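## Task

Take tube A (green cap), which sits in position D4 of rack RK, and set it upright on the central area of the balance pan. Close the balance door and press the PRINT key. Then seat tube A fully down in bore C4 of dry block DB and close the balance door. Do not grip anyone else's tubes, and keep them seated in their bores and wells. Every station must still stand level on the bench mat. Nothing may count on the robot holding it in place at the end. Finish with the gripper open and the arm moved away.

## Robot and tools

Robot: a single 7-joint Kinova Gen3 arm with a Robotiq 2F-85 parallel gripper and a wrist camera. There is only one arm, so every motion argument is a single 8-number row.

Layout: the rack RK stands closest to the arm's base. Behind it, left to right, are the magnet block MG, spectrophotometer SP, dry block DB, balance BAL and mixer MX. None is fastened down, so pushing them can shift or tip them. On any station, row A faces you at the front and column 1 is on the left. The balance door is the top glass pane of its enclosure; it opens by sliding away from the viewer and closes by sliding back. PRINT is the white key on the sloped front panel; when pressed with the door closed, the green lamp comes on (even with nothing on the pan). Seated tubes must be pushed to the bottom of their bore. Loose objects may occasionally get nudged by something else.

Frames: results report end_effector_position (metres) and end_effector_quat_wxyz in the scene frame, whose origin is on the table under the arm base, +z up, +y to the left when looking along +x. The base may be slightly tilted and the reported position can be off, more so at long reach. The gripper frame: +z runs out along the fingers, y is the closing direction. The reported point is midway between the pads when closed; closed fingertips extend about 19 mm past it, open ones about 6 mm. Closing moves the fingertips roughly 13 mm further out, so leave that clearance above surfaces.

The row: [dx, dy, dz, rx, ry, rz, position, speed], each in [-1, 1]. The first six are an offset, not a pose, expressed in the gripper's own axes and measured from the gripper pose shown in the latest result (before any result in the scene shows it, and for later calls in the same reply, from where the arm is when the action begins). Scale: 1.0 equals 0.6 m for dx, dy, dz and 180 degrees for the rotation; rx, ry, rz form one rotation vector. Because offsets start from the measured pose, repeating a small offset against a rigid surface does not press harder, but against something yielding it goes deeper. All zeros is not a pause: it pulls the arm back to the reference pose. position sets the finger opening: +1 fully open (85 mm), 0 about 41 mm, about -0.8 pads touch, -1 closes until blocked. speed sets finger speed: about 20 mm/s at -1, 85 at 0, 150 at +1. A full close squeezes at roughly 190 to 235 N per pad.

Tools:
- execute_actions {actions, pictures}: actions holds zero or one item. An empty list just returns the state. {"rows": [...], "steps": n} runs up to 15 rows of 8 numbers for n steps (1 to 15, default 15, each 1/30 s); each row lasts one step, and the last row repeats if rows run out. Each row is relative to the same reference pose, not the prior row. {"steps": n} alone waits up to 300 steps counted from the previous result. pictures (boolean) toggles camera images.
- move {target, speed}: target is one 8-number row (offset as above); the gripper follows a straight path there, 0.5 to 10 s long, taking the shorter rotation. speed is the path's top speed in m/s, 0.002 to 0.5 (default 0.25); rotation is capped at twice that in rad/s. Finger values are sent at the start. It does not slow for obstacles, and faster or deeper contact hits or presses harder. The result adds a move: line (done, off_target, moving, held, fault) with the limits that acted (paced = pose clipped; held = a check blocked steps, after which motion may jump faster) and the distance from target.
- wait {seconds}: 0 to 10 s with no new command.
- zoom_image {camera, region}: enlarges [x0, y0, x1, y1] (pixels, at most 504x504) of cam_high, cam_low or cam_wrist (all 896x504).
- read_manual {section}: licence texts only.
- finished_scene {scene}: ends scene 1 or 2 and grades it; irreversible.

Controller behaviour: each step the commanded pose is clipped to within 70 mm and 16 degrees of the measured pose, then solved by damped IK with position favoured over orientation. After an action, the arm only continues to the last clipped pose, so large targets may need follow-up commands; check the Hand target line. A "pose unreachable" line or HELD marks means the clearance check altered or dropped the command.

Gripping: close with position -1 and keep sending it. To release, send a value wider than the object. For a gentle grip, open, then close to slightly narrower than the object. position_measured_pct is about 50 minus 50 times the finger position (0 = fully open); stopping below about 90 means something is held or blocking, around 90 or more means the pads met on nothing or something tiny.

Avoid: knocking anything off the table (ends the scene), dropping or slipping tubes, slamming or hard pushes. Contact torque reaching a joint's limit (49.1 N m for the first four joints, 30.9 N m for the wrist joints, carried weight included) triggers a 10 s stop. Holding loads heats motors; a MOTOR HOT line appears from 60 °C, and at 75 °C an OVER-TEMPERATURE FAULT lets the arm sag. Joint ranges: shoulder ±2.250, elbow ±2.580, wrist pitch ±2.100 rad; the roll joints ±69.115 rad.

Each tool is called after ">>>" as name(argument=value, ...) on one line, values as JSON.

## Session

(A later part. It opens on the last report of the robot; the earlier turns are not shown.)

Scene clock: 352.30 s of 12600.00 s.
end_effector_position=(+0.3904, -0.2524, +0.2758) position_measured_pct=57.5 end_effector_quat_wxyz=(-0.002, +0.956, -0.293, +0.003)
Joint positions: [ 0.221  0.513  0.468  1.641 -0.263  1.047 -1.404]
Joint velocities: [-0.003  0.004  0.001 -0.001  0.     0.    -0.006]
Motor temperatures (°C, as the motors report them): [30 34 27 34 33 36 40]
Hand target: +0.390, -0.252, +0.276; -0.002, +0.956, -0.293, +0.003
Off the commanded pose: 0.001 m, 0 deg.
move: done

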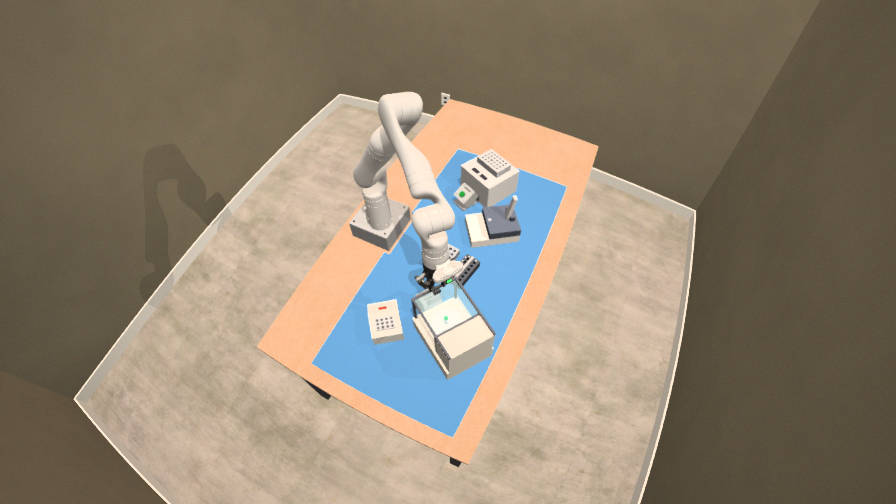

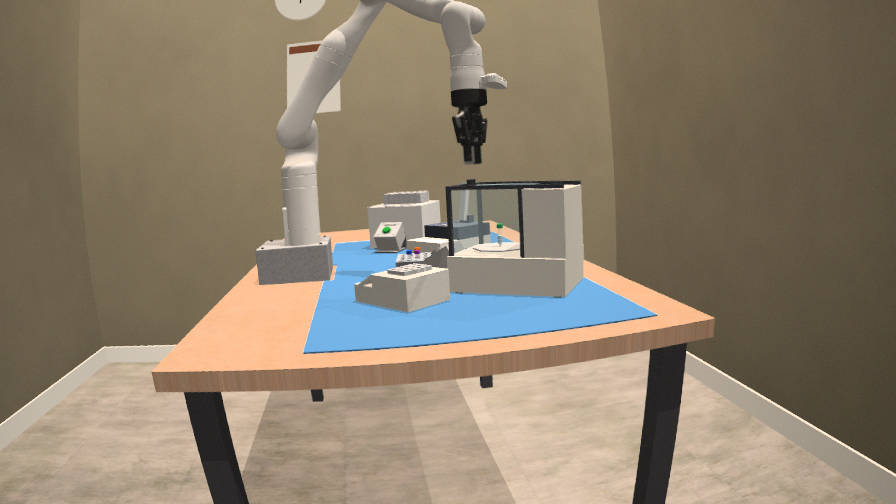

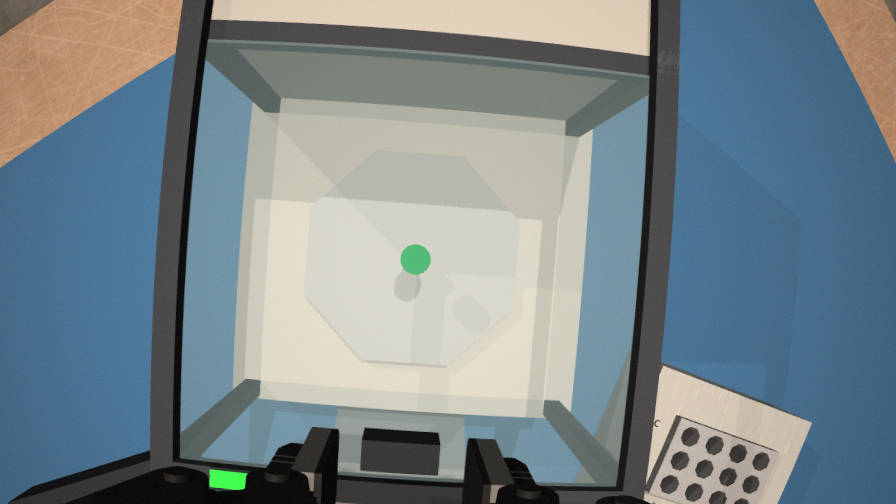

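>>> move(target=[0.002,0,0.0625,0,0,0,-0.15,0], speed=0.1)

>>> move(target=[0,0,0,0,0,0,-0.5,0])

>>> move(target=[0.198,0,0,0,0,0,-0.5,0], speed=0.05)

Scene clock: 358.57 s of 12600.00 s.
end_effector_position=(+0.3917, -0.2530, +0.2385) position_measured_pct=57.5 end_effector_quat_wxyz=(-0.002, +0.956, -0.293, +0.003)
Joint positions: [ 0.236  0.566  0.446  1.691 -0.294  0.949 -1.378]
Joint velocities: [ 0.002  0.003 -0.001  0.002 -0.002 -0.002  0.001]
Motor temperatures (°C, as the motors report them): [30 34 27 34 33 36 40]
Hand target: +0.392, -0.253, +0.238; -0.002, +0.956, -0.293, +0.003
Off the commanded pose: 0.000 m, 0 deg.
move: done

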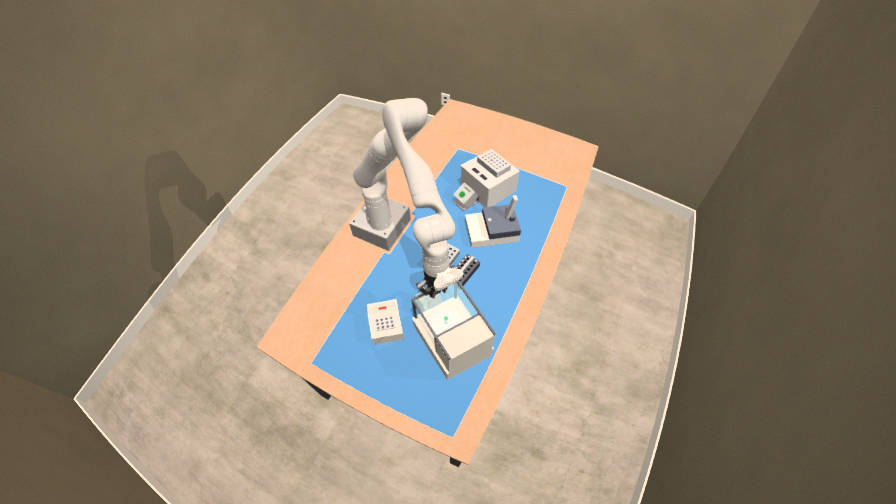

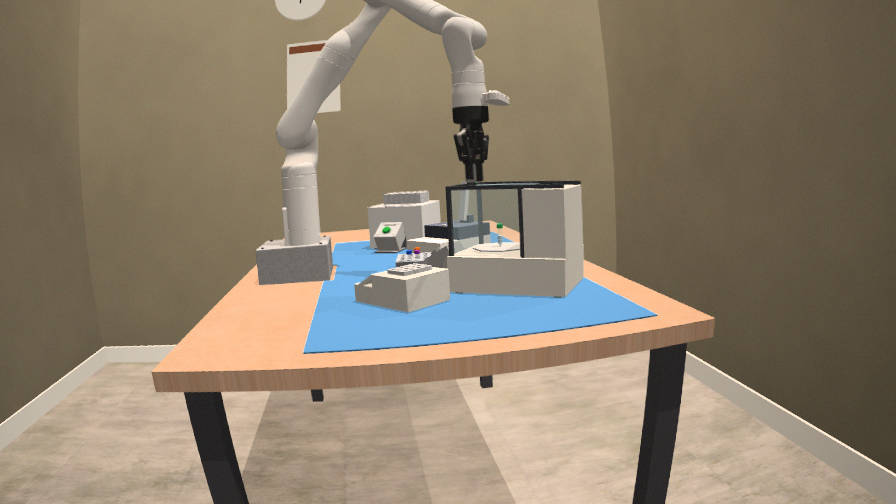

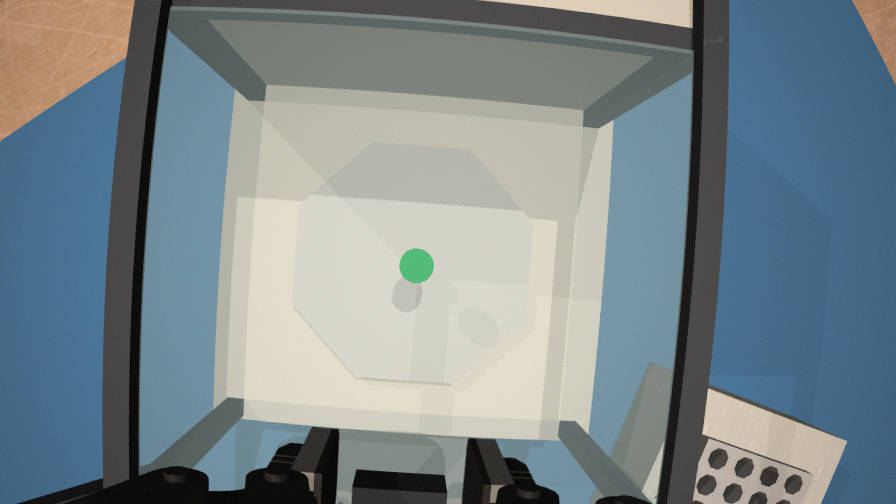

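Scene clock: 359.07 s of 12600.00 s.
end_effector_position=(+0.3917, -0.2530, +0.2388) position_measured_pct=70.6 end_effector_quat_wxyz=(-0.002, +0.956, -0.293, +0.003)
Joint positions: [ 0.236  0.565  0.446  1.691 -0.294  0.949 -1.378]
Joint velocities: [-0.    -0.     0.001  0.002 -0.    -0.     0.001]
Motor temperatures (°C, as the motors report them): [30 34 27 34 33 36 40]
Hand target: +0.392, -0.253, +0.239; -0.002, +0.956, -0.293, +0.003
Off the commanded pose: 0.000 m, 0 deg.
move: done

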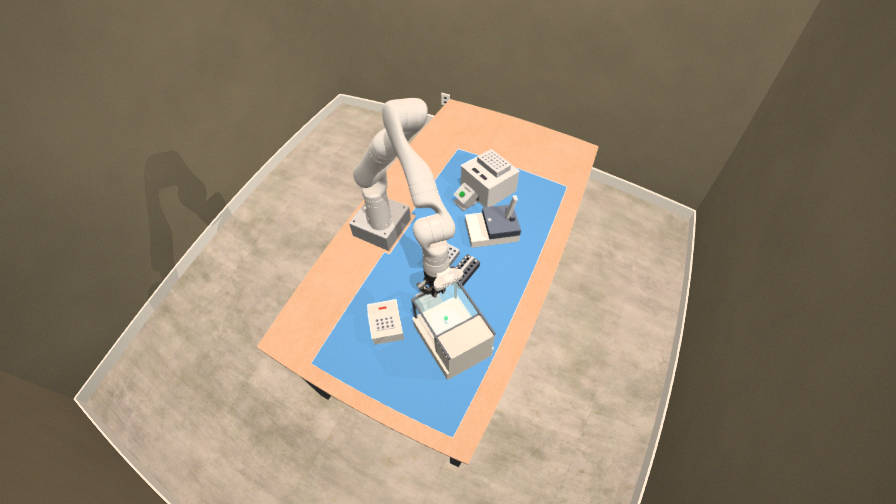

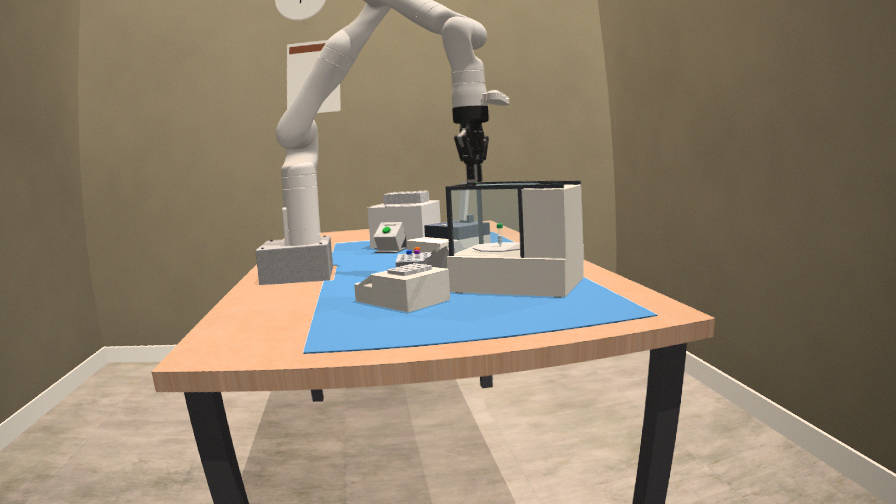

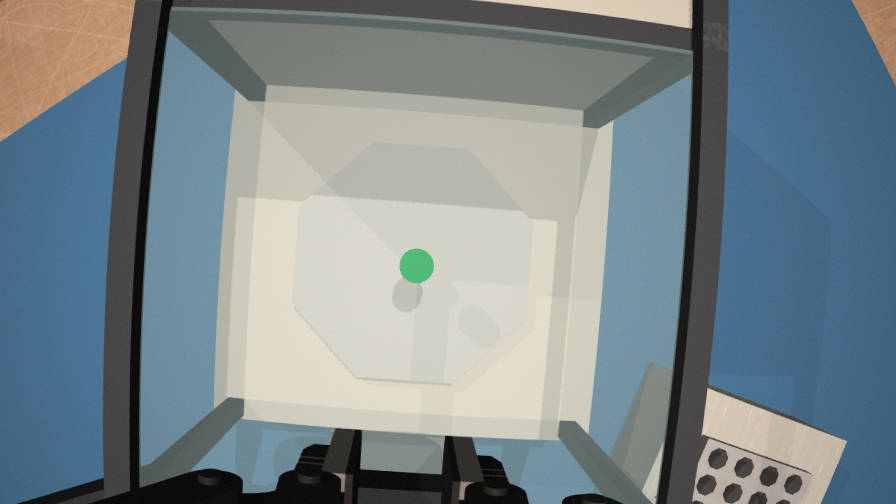

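Scene clock: 361.77 s of 12600.00 s.
end_effector_position=(+0.4901, -0.3186, +0.2395) position_measured_pct=70.6 end_effector_quat_wxyz=(-0.002, +0.956, -0.293, +0.003)
Joint positions: [ 0.334  0.811  0.427  1.21  -0.334  1.187 -1.405]
Joint velocities: [ 0.002  0.005 -0.    -0.011  0.     0.005 -0.   ]
Motor temperatures (°C, as the motors report them): [30 34 27 34 33 36 40]
Hand target: +0.491, -0.319, +0.240; -0.002, +0.956, -0.293, +0.003
Off the commanded pose: 0.001 m, 0 deg.
move: done

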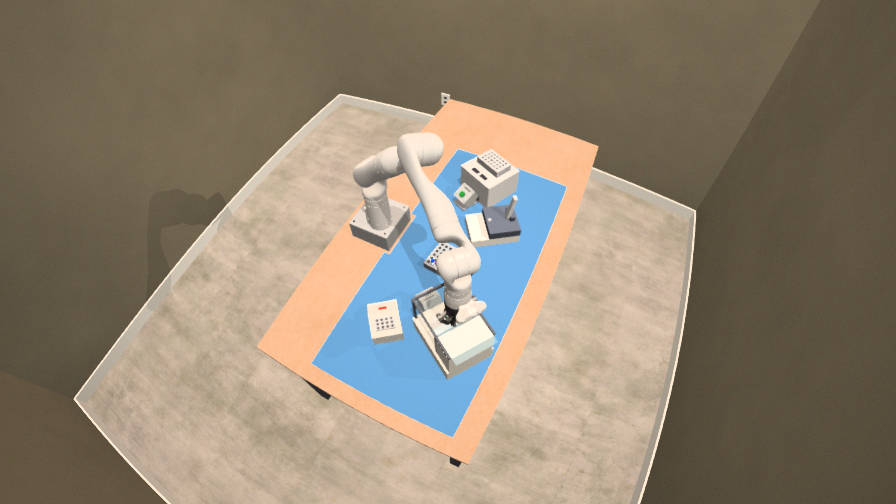

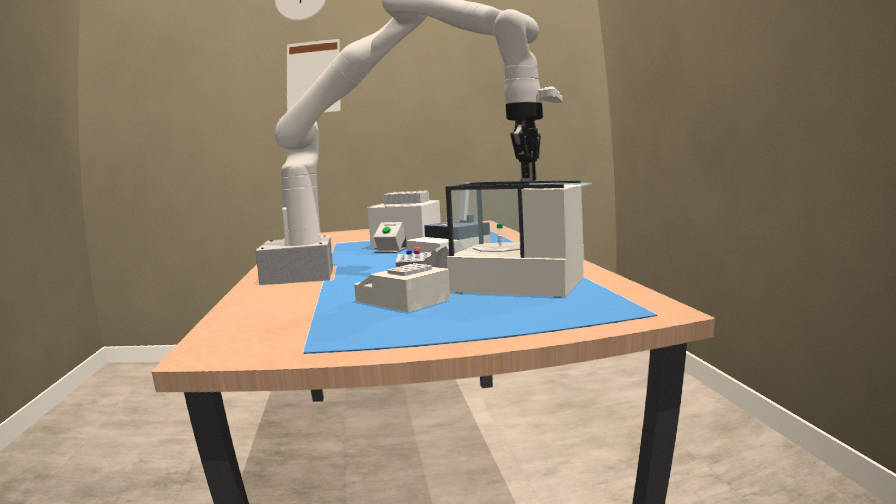

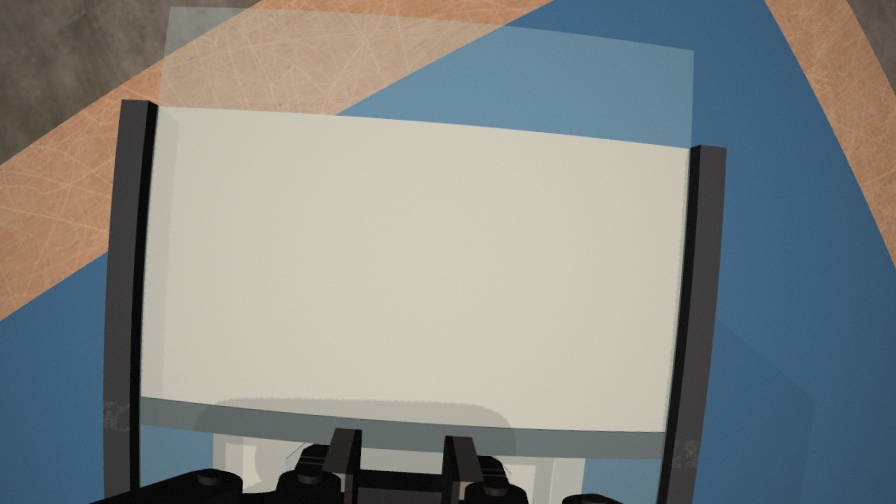

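>>> move(target=[0,0,0,0,0,0,-0.15,0])

>>> move(target=[0,0,-0.075,0,0,0,-0.15,0], speed=0.15)

>>> move(target=[-0.102,0.0024,0,0,0,0,-0.4,0], speed=0.15)

>>> move(target=[0,0,0.15,0,0,0,-0.4,0], speed=0.15)

Scene clock: 370.23 s of 12600.00 s.
end_effector_position=(+0.4901, -0.3186, +0.2395) position_measured_pct=57.5 end_effector_quat_wxyz=(-0.002, +0.956, -0.293, +0.003)
Joint positions: [ 0.334  0.811  0.427  1.21  -0.334  1.187 -1.405]
Joint velocities: [-0.    -0.     0.     0.    -0.     0.    -0.001]
Motor temperatures (°C, as the motors report them): [30 34 27 34 33 36 40]
Hand target: +0.490, -0.319, +0.239; -0.002, +0.956, -0.293, +0.003
Off the commanded pose: 0.000 m, 0 deg.
move: done

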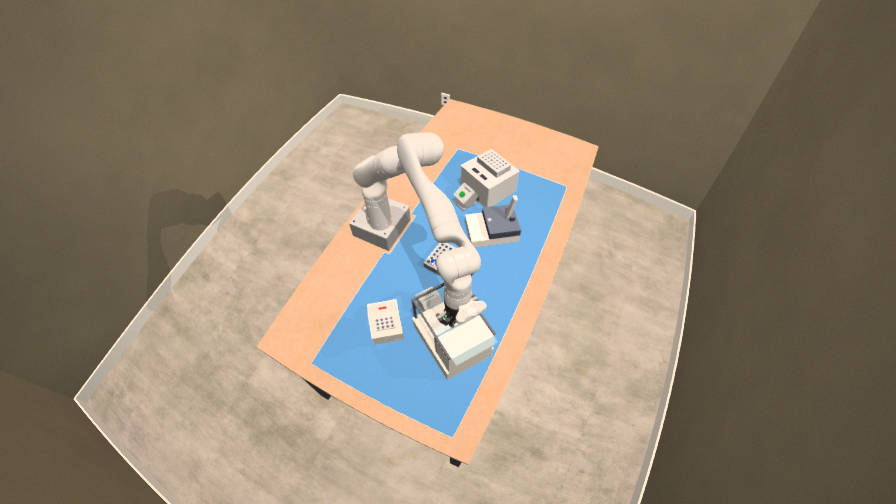

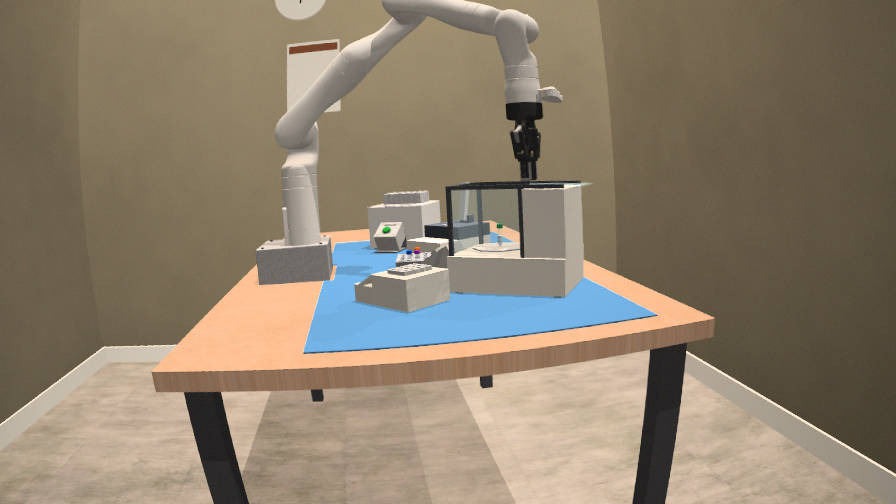

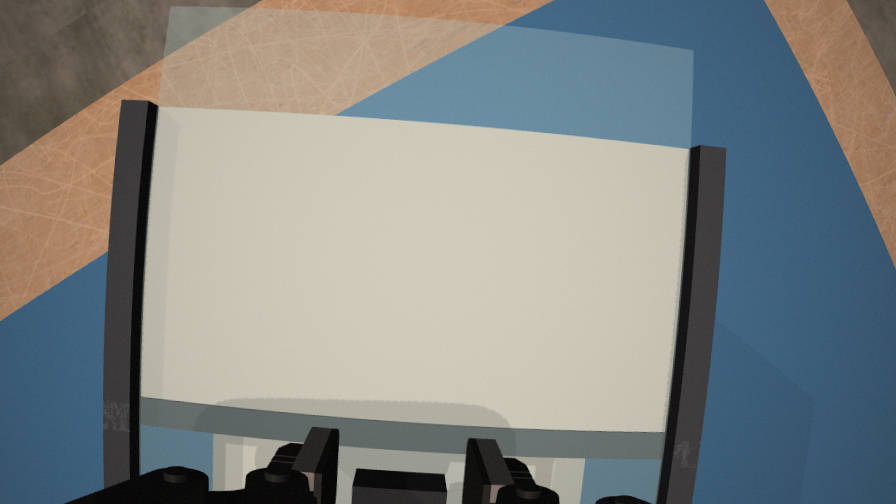

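Scene clock: 371.07 s of 12600.00 s.
end_effector_position=(+0.4898, -0.3186, +0.2843) position_measured_pct=57.5 end_effector_quat_wxyz=(-0.002, +0.956, -0.293, +0.003)
Joint positions: [ 0.335  0.77   0.441  1.137 -0.318  1.297 -1.422]
Joint velocities: [ 0.    -0.001  0.002 -0.003  0.001  0.002 -0.001]
Motor temperatures (°C, as the motors report them): [30 34 27 34 33 36 40]
Hand target: +0.490, -0.319, +0.284; -0.002, +0.956, -0.293, +0.003
Off the commanded pose: 0.000 m, 0 deg.
move: done

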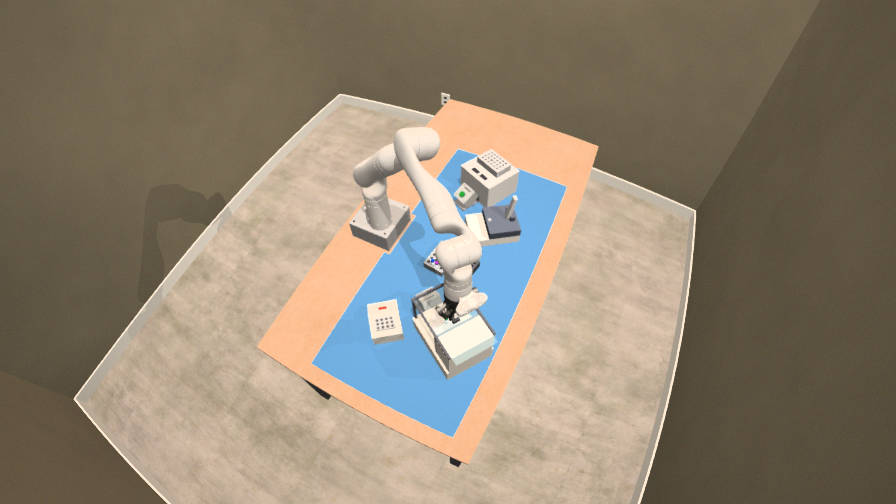

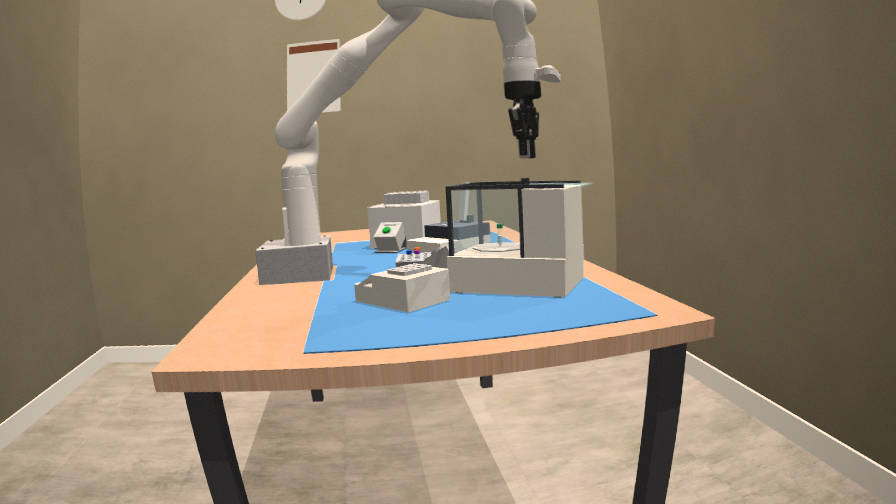

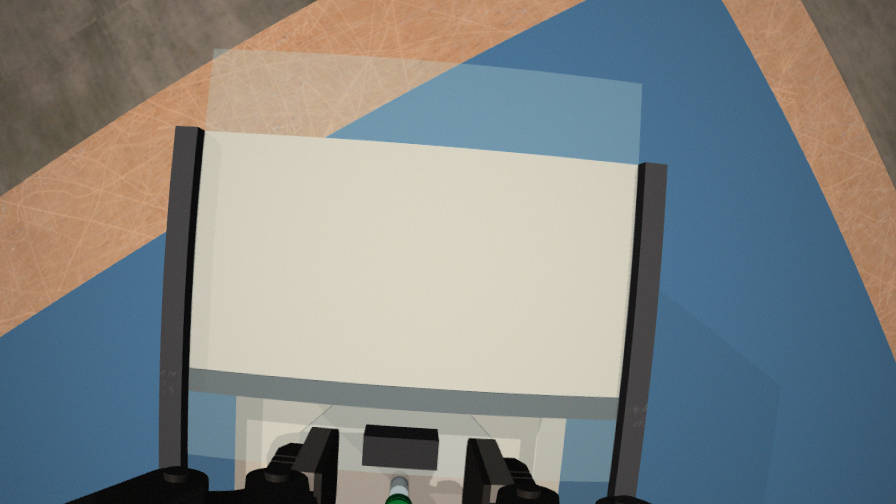

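Scene clock: 371.97 s of 12600.00 s.
end_effector_position=(+0.4380, -0.2859, +0.2835) position_measured_pct=69.8 end_effector_quat_wxyz=(-0.002, +0.956, -0.293, +0.002)
Joint positions: [ 0.278  0.63   0.454  1.408 -0.289  1.169 -1.403]
Joint velocities: [-0.004 -0.01   0.001  0.003  0.002 -0.003 -0.001]
Motor temperatures (°C, as the motors report them): [30 34 27 34 33 36 40]
Hand target: +0.438, -0.286, +0.284; -0.002, +0.956, -0.293, +0.003
Off the commanded pose: 0.001 m, 0 deg.
move: done

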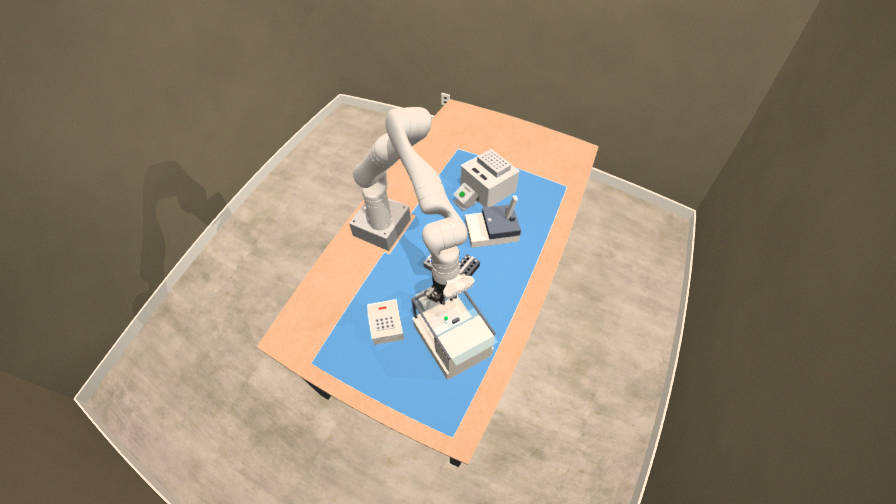

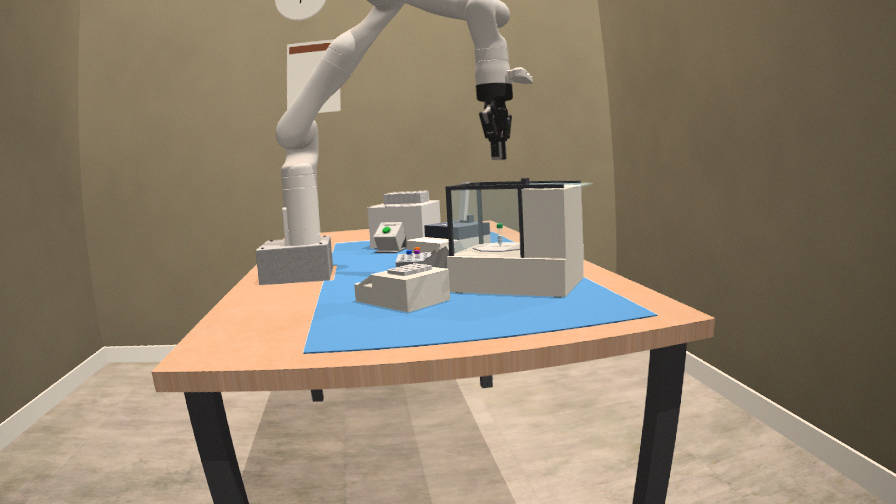

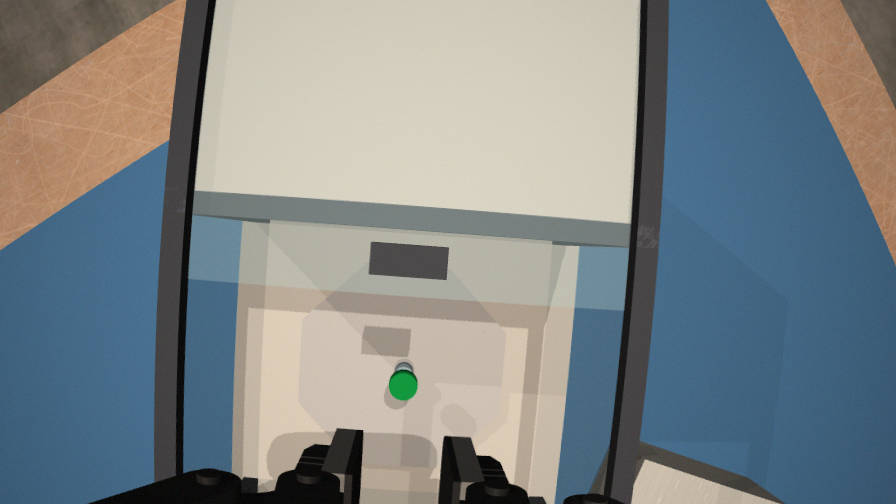

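Scene clock: 373.03 s of 12600.00 s.
end_effector_position=(+0.4386, -0.2859, +0.1938) position_measured_pct=69.8 end_effector_quat_wxyz=(-0.002, +0.956, -0.293, +0.002)
Joint positions: [ 0.298  0.74   0.411  1.526 -0.343  0.947 -1.357]
Joint velocities: [ 0.001  0.003 -0.002 -0.001 -0.    -0.002  0.001]
Motor temperatures (°C, as the motors report them): [30 34 27 34 33 36 40]
Hand target: +0.439, -0.286, +0.194; -0.002, +0.956, -0.293, +0.002
Off the commanded pose: 0.000 m, 0 deg.
move: done

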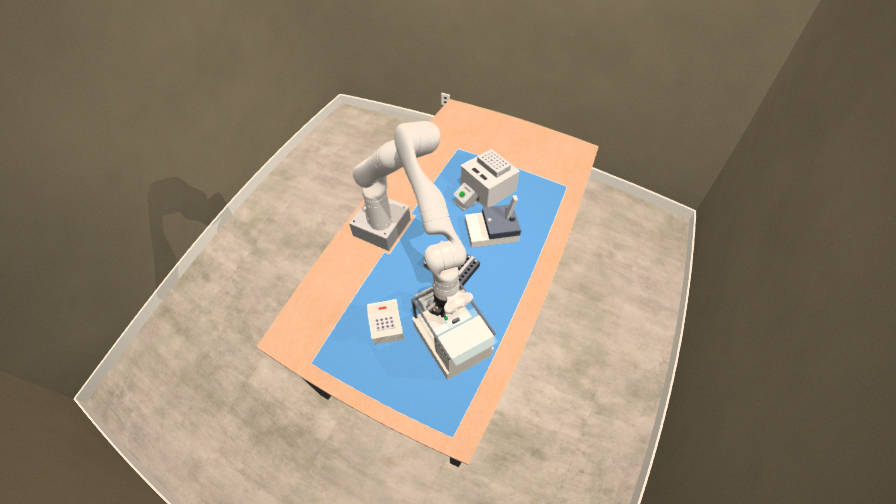

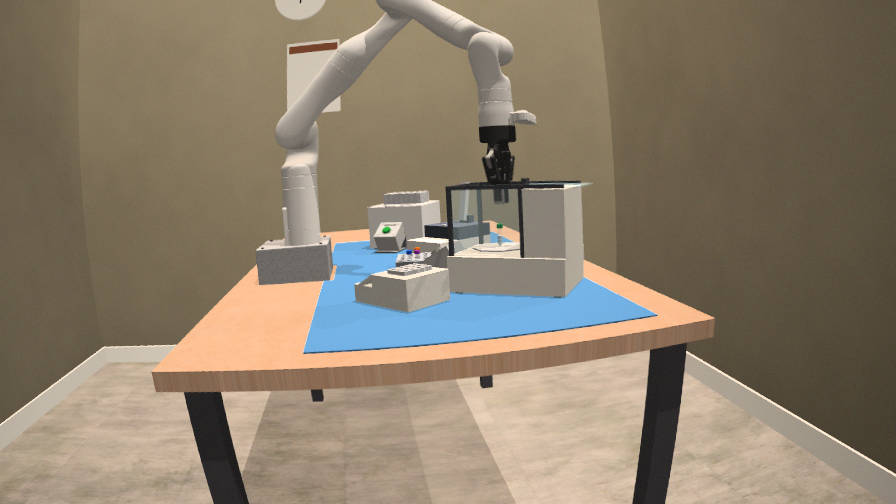

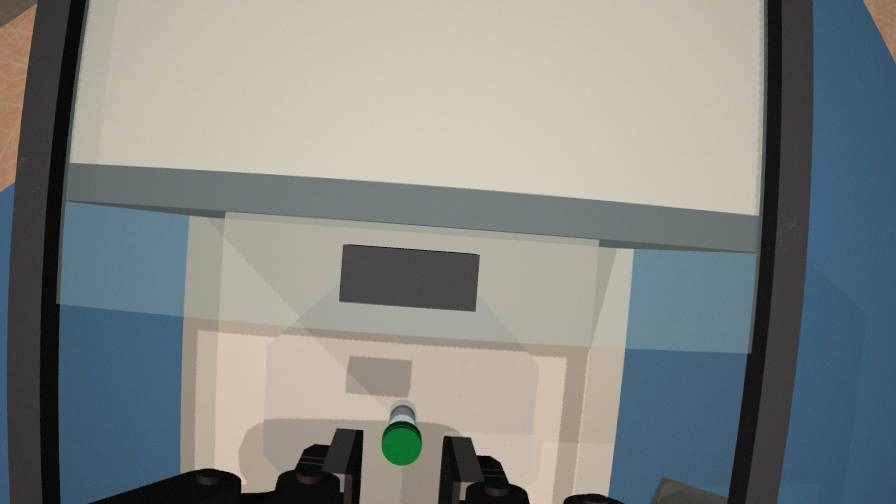

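>>> move(target=[-0.003,0,0.1083,0,0,0,-0.4,0], speed=0.08)

>>> move(target=[0,0,0,0,0,0,-0.72,0])

>>> move(target=[0,0,-0.27,0,0,0,-0.72,0], speed=0.15)

Scene clock: 377.93 s of 12600.00 s.
end_effector_position=(+0.4376, -0.2848, +0.1291) position_measured_pct=69.8 end_effector_quat_wxyz=(-0.002, +0.956, -0.293, +0.002)
Joint positions: [ 0.321  0.837  0.368  1.579 -0.388  0.798 -1.321]
Joint velocities: [ 0.001  0.004 -0.     0.003 -0.001 -0.003  0.   ]
Motor temperatures (°C, as the motors report them): [30 34 27 34 33 36 40]
Hand target: +0.438, -0.285, +0.129; -0.002, +0.956, -0.293, +0.002
Off the commanded pose: 0.000 m, 0 deg.
move: done

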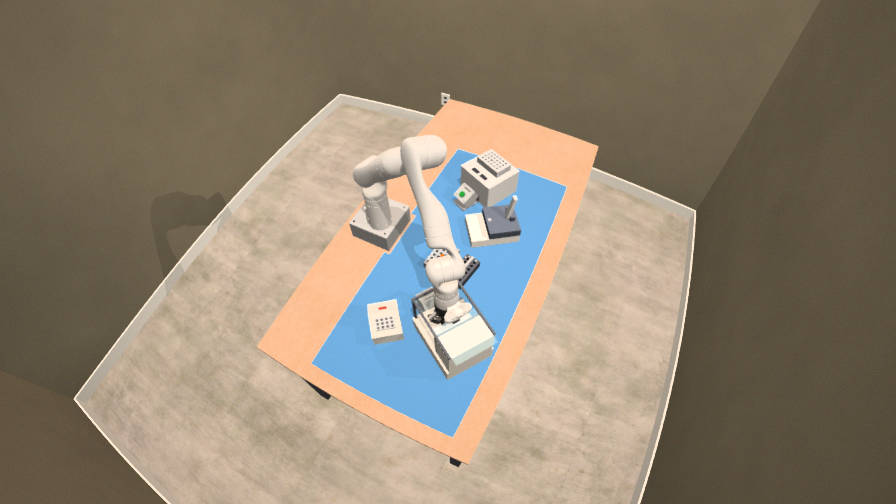

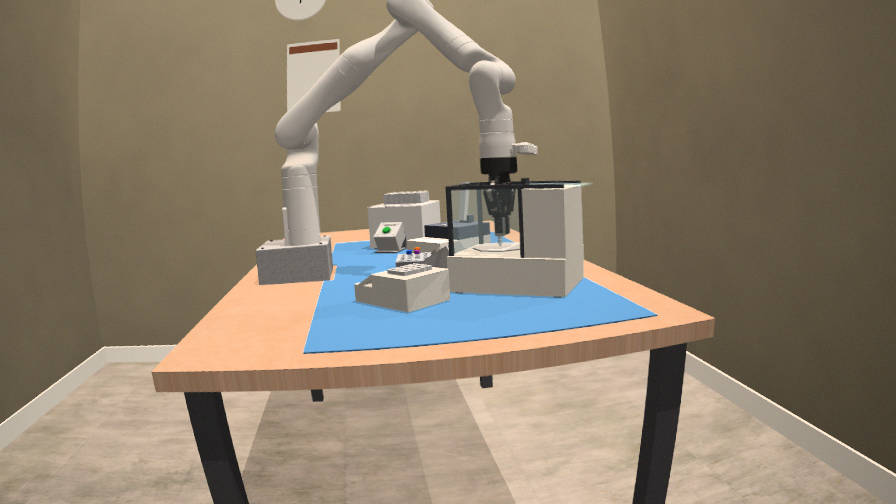

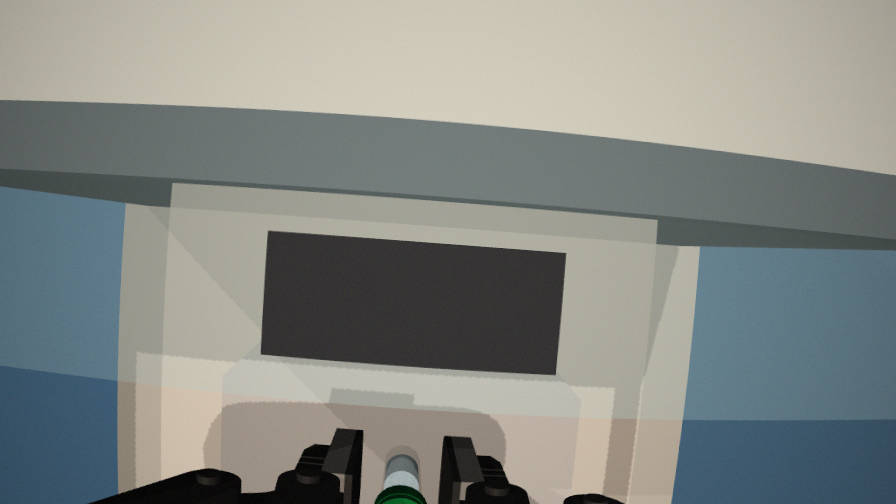

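Scene clock: 378.43 s of 12600.00 s.
end_effector_position=(+0.4376, -0.2849, +0.1291) position_measured_pct=81.3 end_effector_quat_wxyz=(-0.002, +0.956, -0.293, +0.002)
Joint positions: [ 0.321  0.836  0.368  1.579 -0.388  0.798 -1.321]
Joint velocities: [ 0.     0.     0.     0.    -0.    -0.001 -0.001]
Motor temperatures (°C, as the motors report them): [30 34 27 34 33 36 40]
Hand target: +0.438, -0.285, +0.129; -0.002, +0.956, -0.293, +0.002
Off the commanded pose: 0.000 m, 0 deg.
move: done

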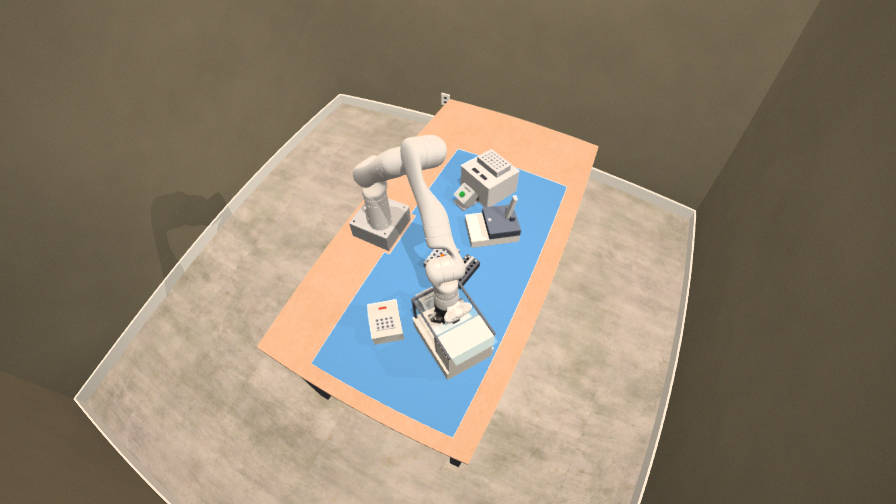

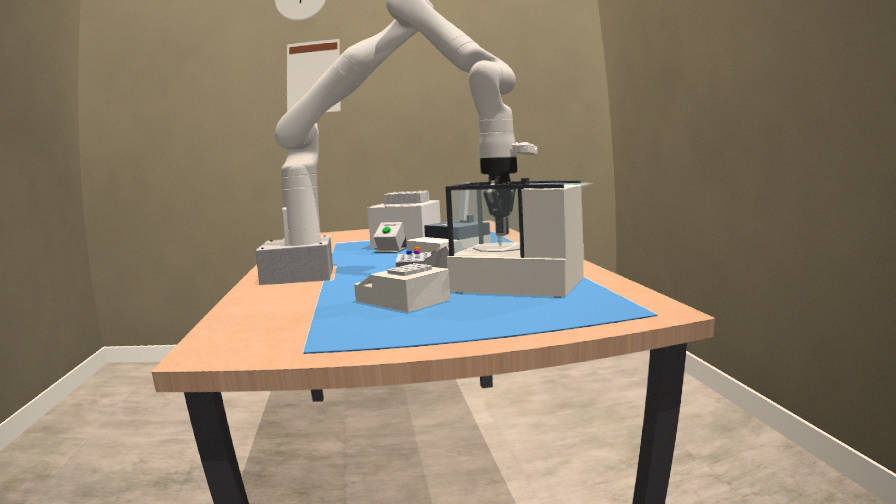

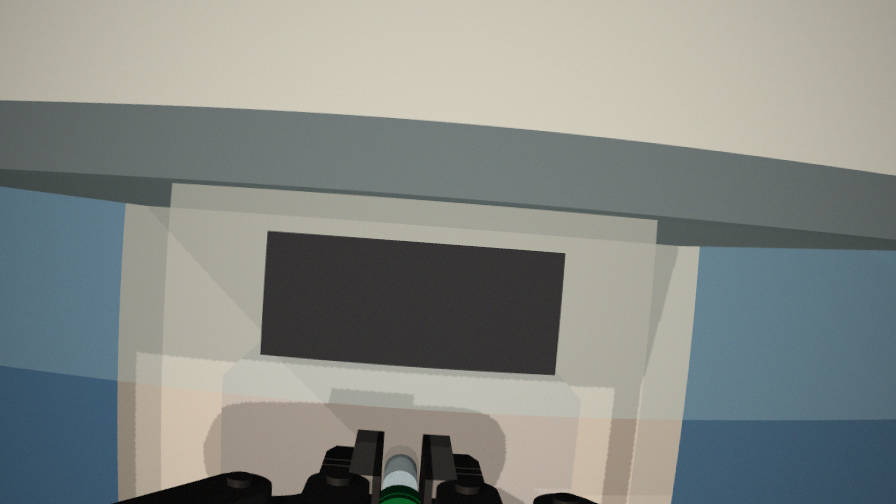

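Scene clock: 379.97 s of 12600.00 s.
end_effector_position=(+0.4365, -0.2849, +0.2908) position_measured_pct=81.3 end_effector_quat_wxyz=(-0.002, +0.956, -0.293, +0.002)
Joint positions: [ 0.276  0.618  0.456  1.403 -0.284  1.184 -1.407]
Joint velocities: [-0.001 -0.002 -0.    -0.004 -0.001  0.004 -0.003]
Motor temperatures (°C, as the motors report them): [30 34 27 34 33 36 40]
Hand target: +0.437, -0.285, +0.291; -0.002, +0.956, -0.293, +0.002
Off the commanded pose: 0.001 m, 0 deg.
move: done

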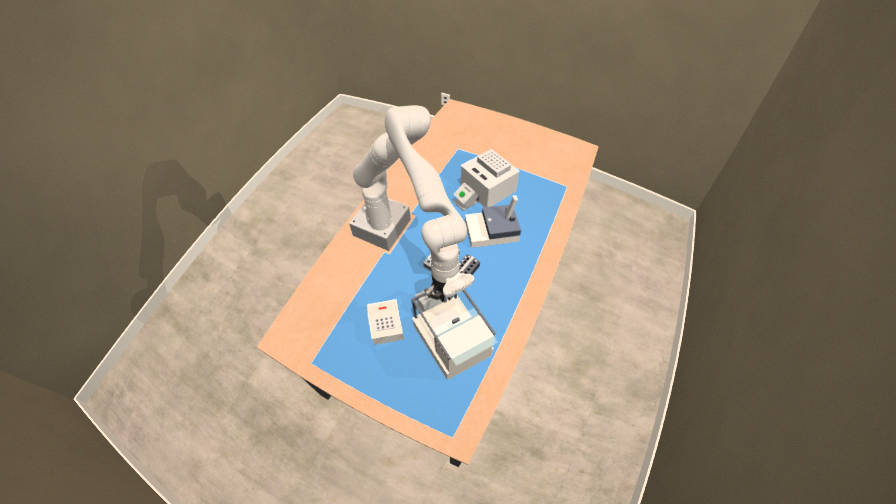

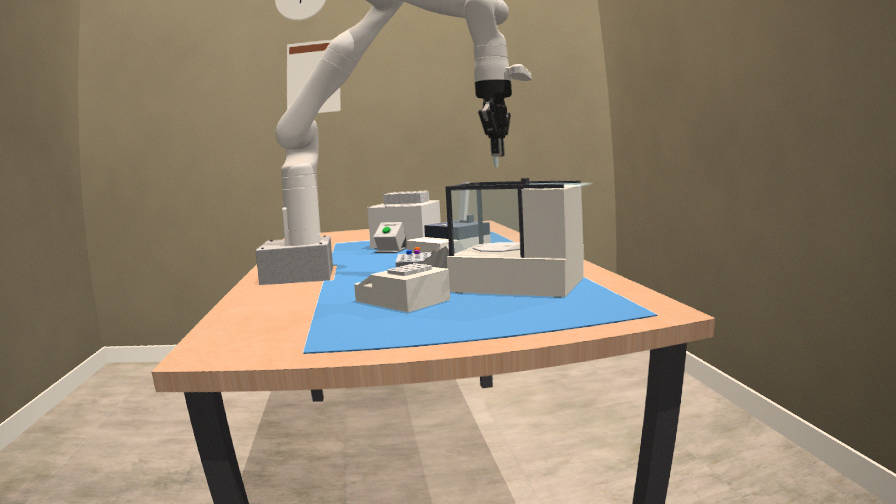

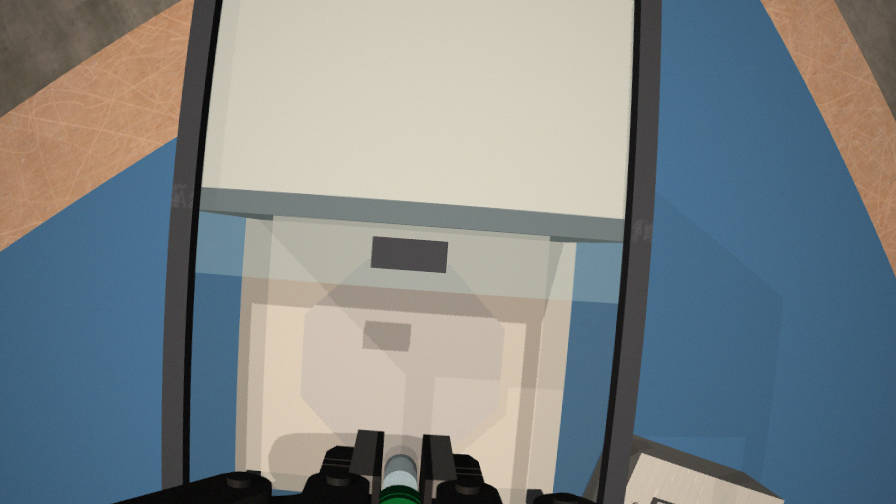

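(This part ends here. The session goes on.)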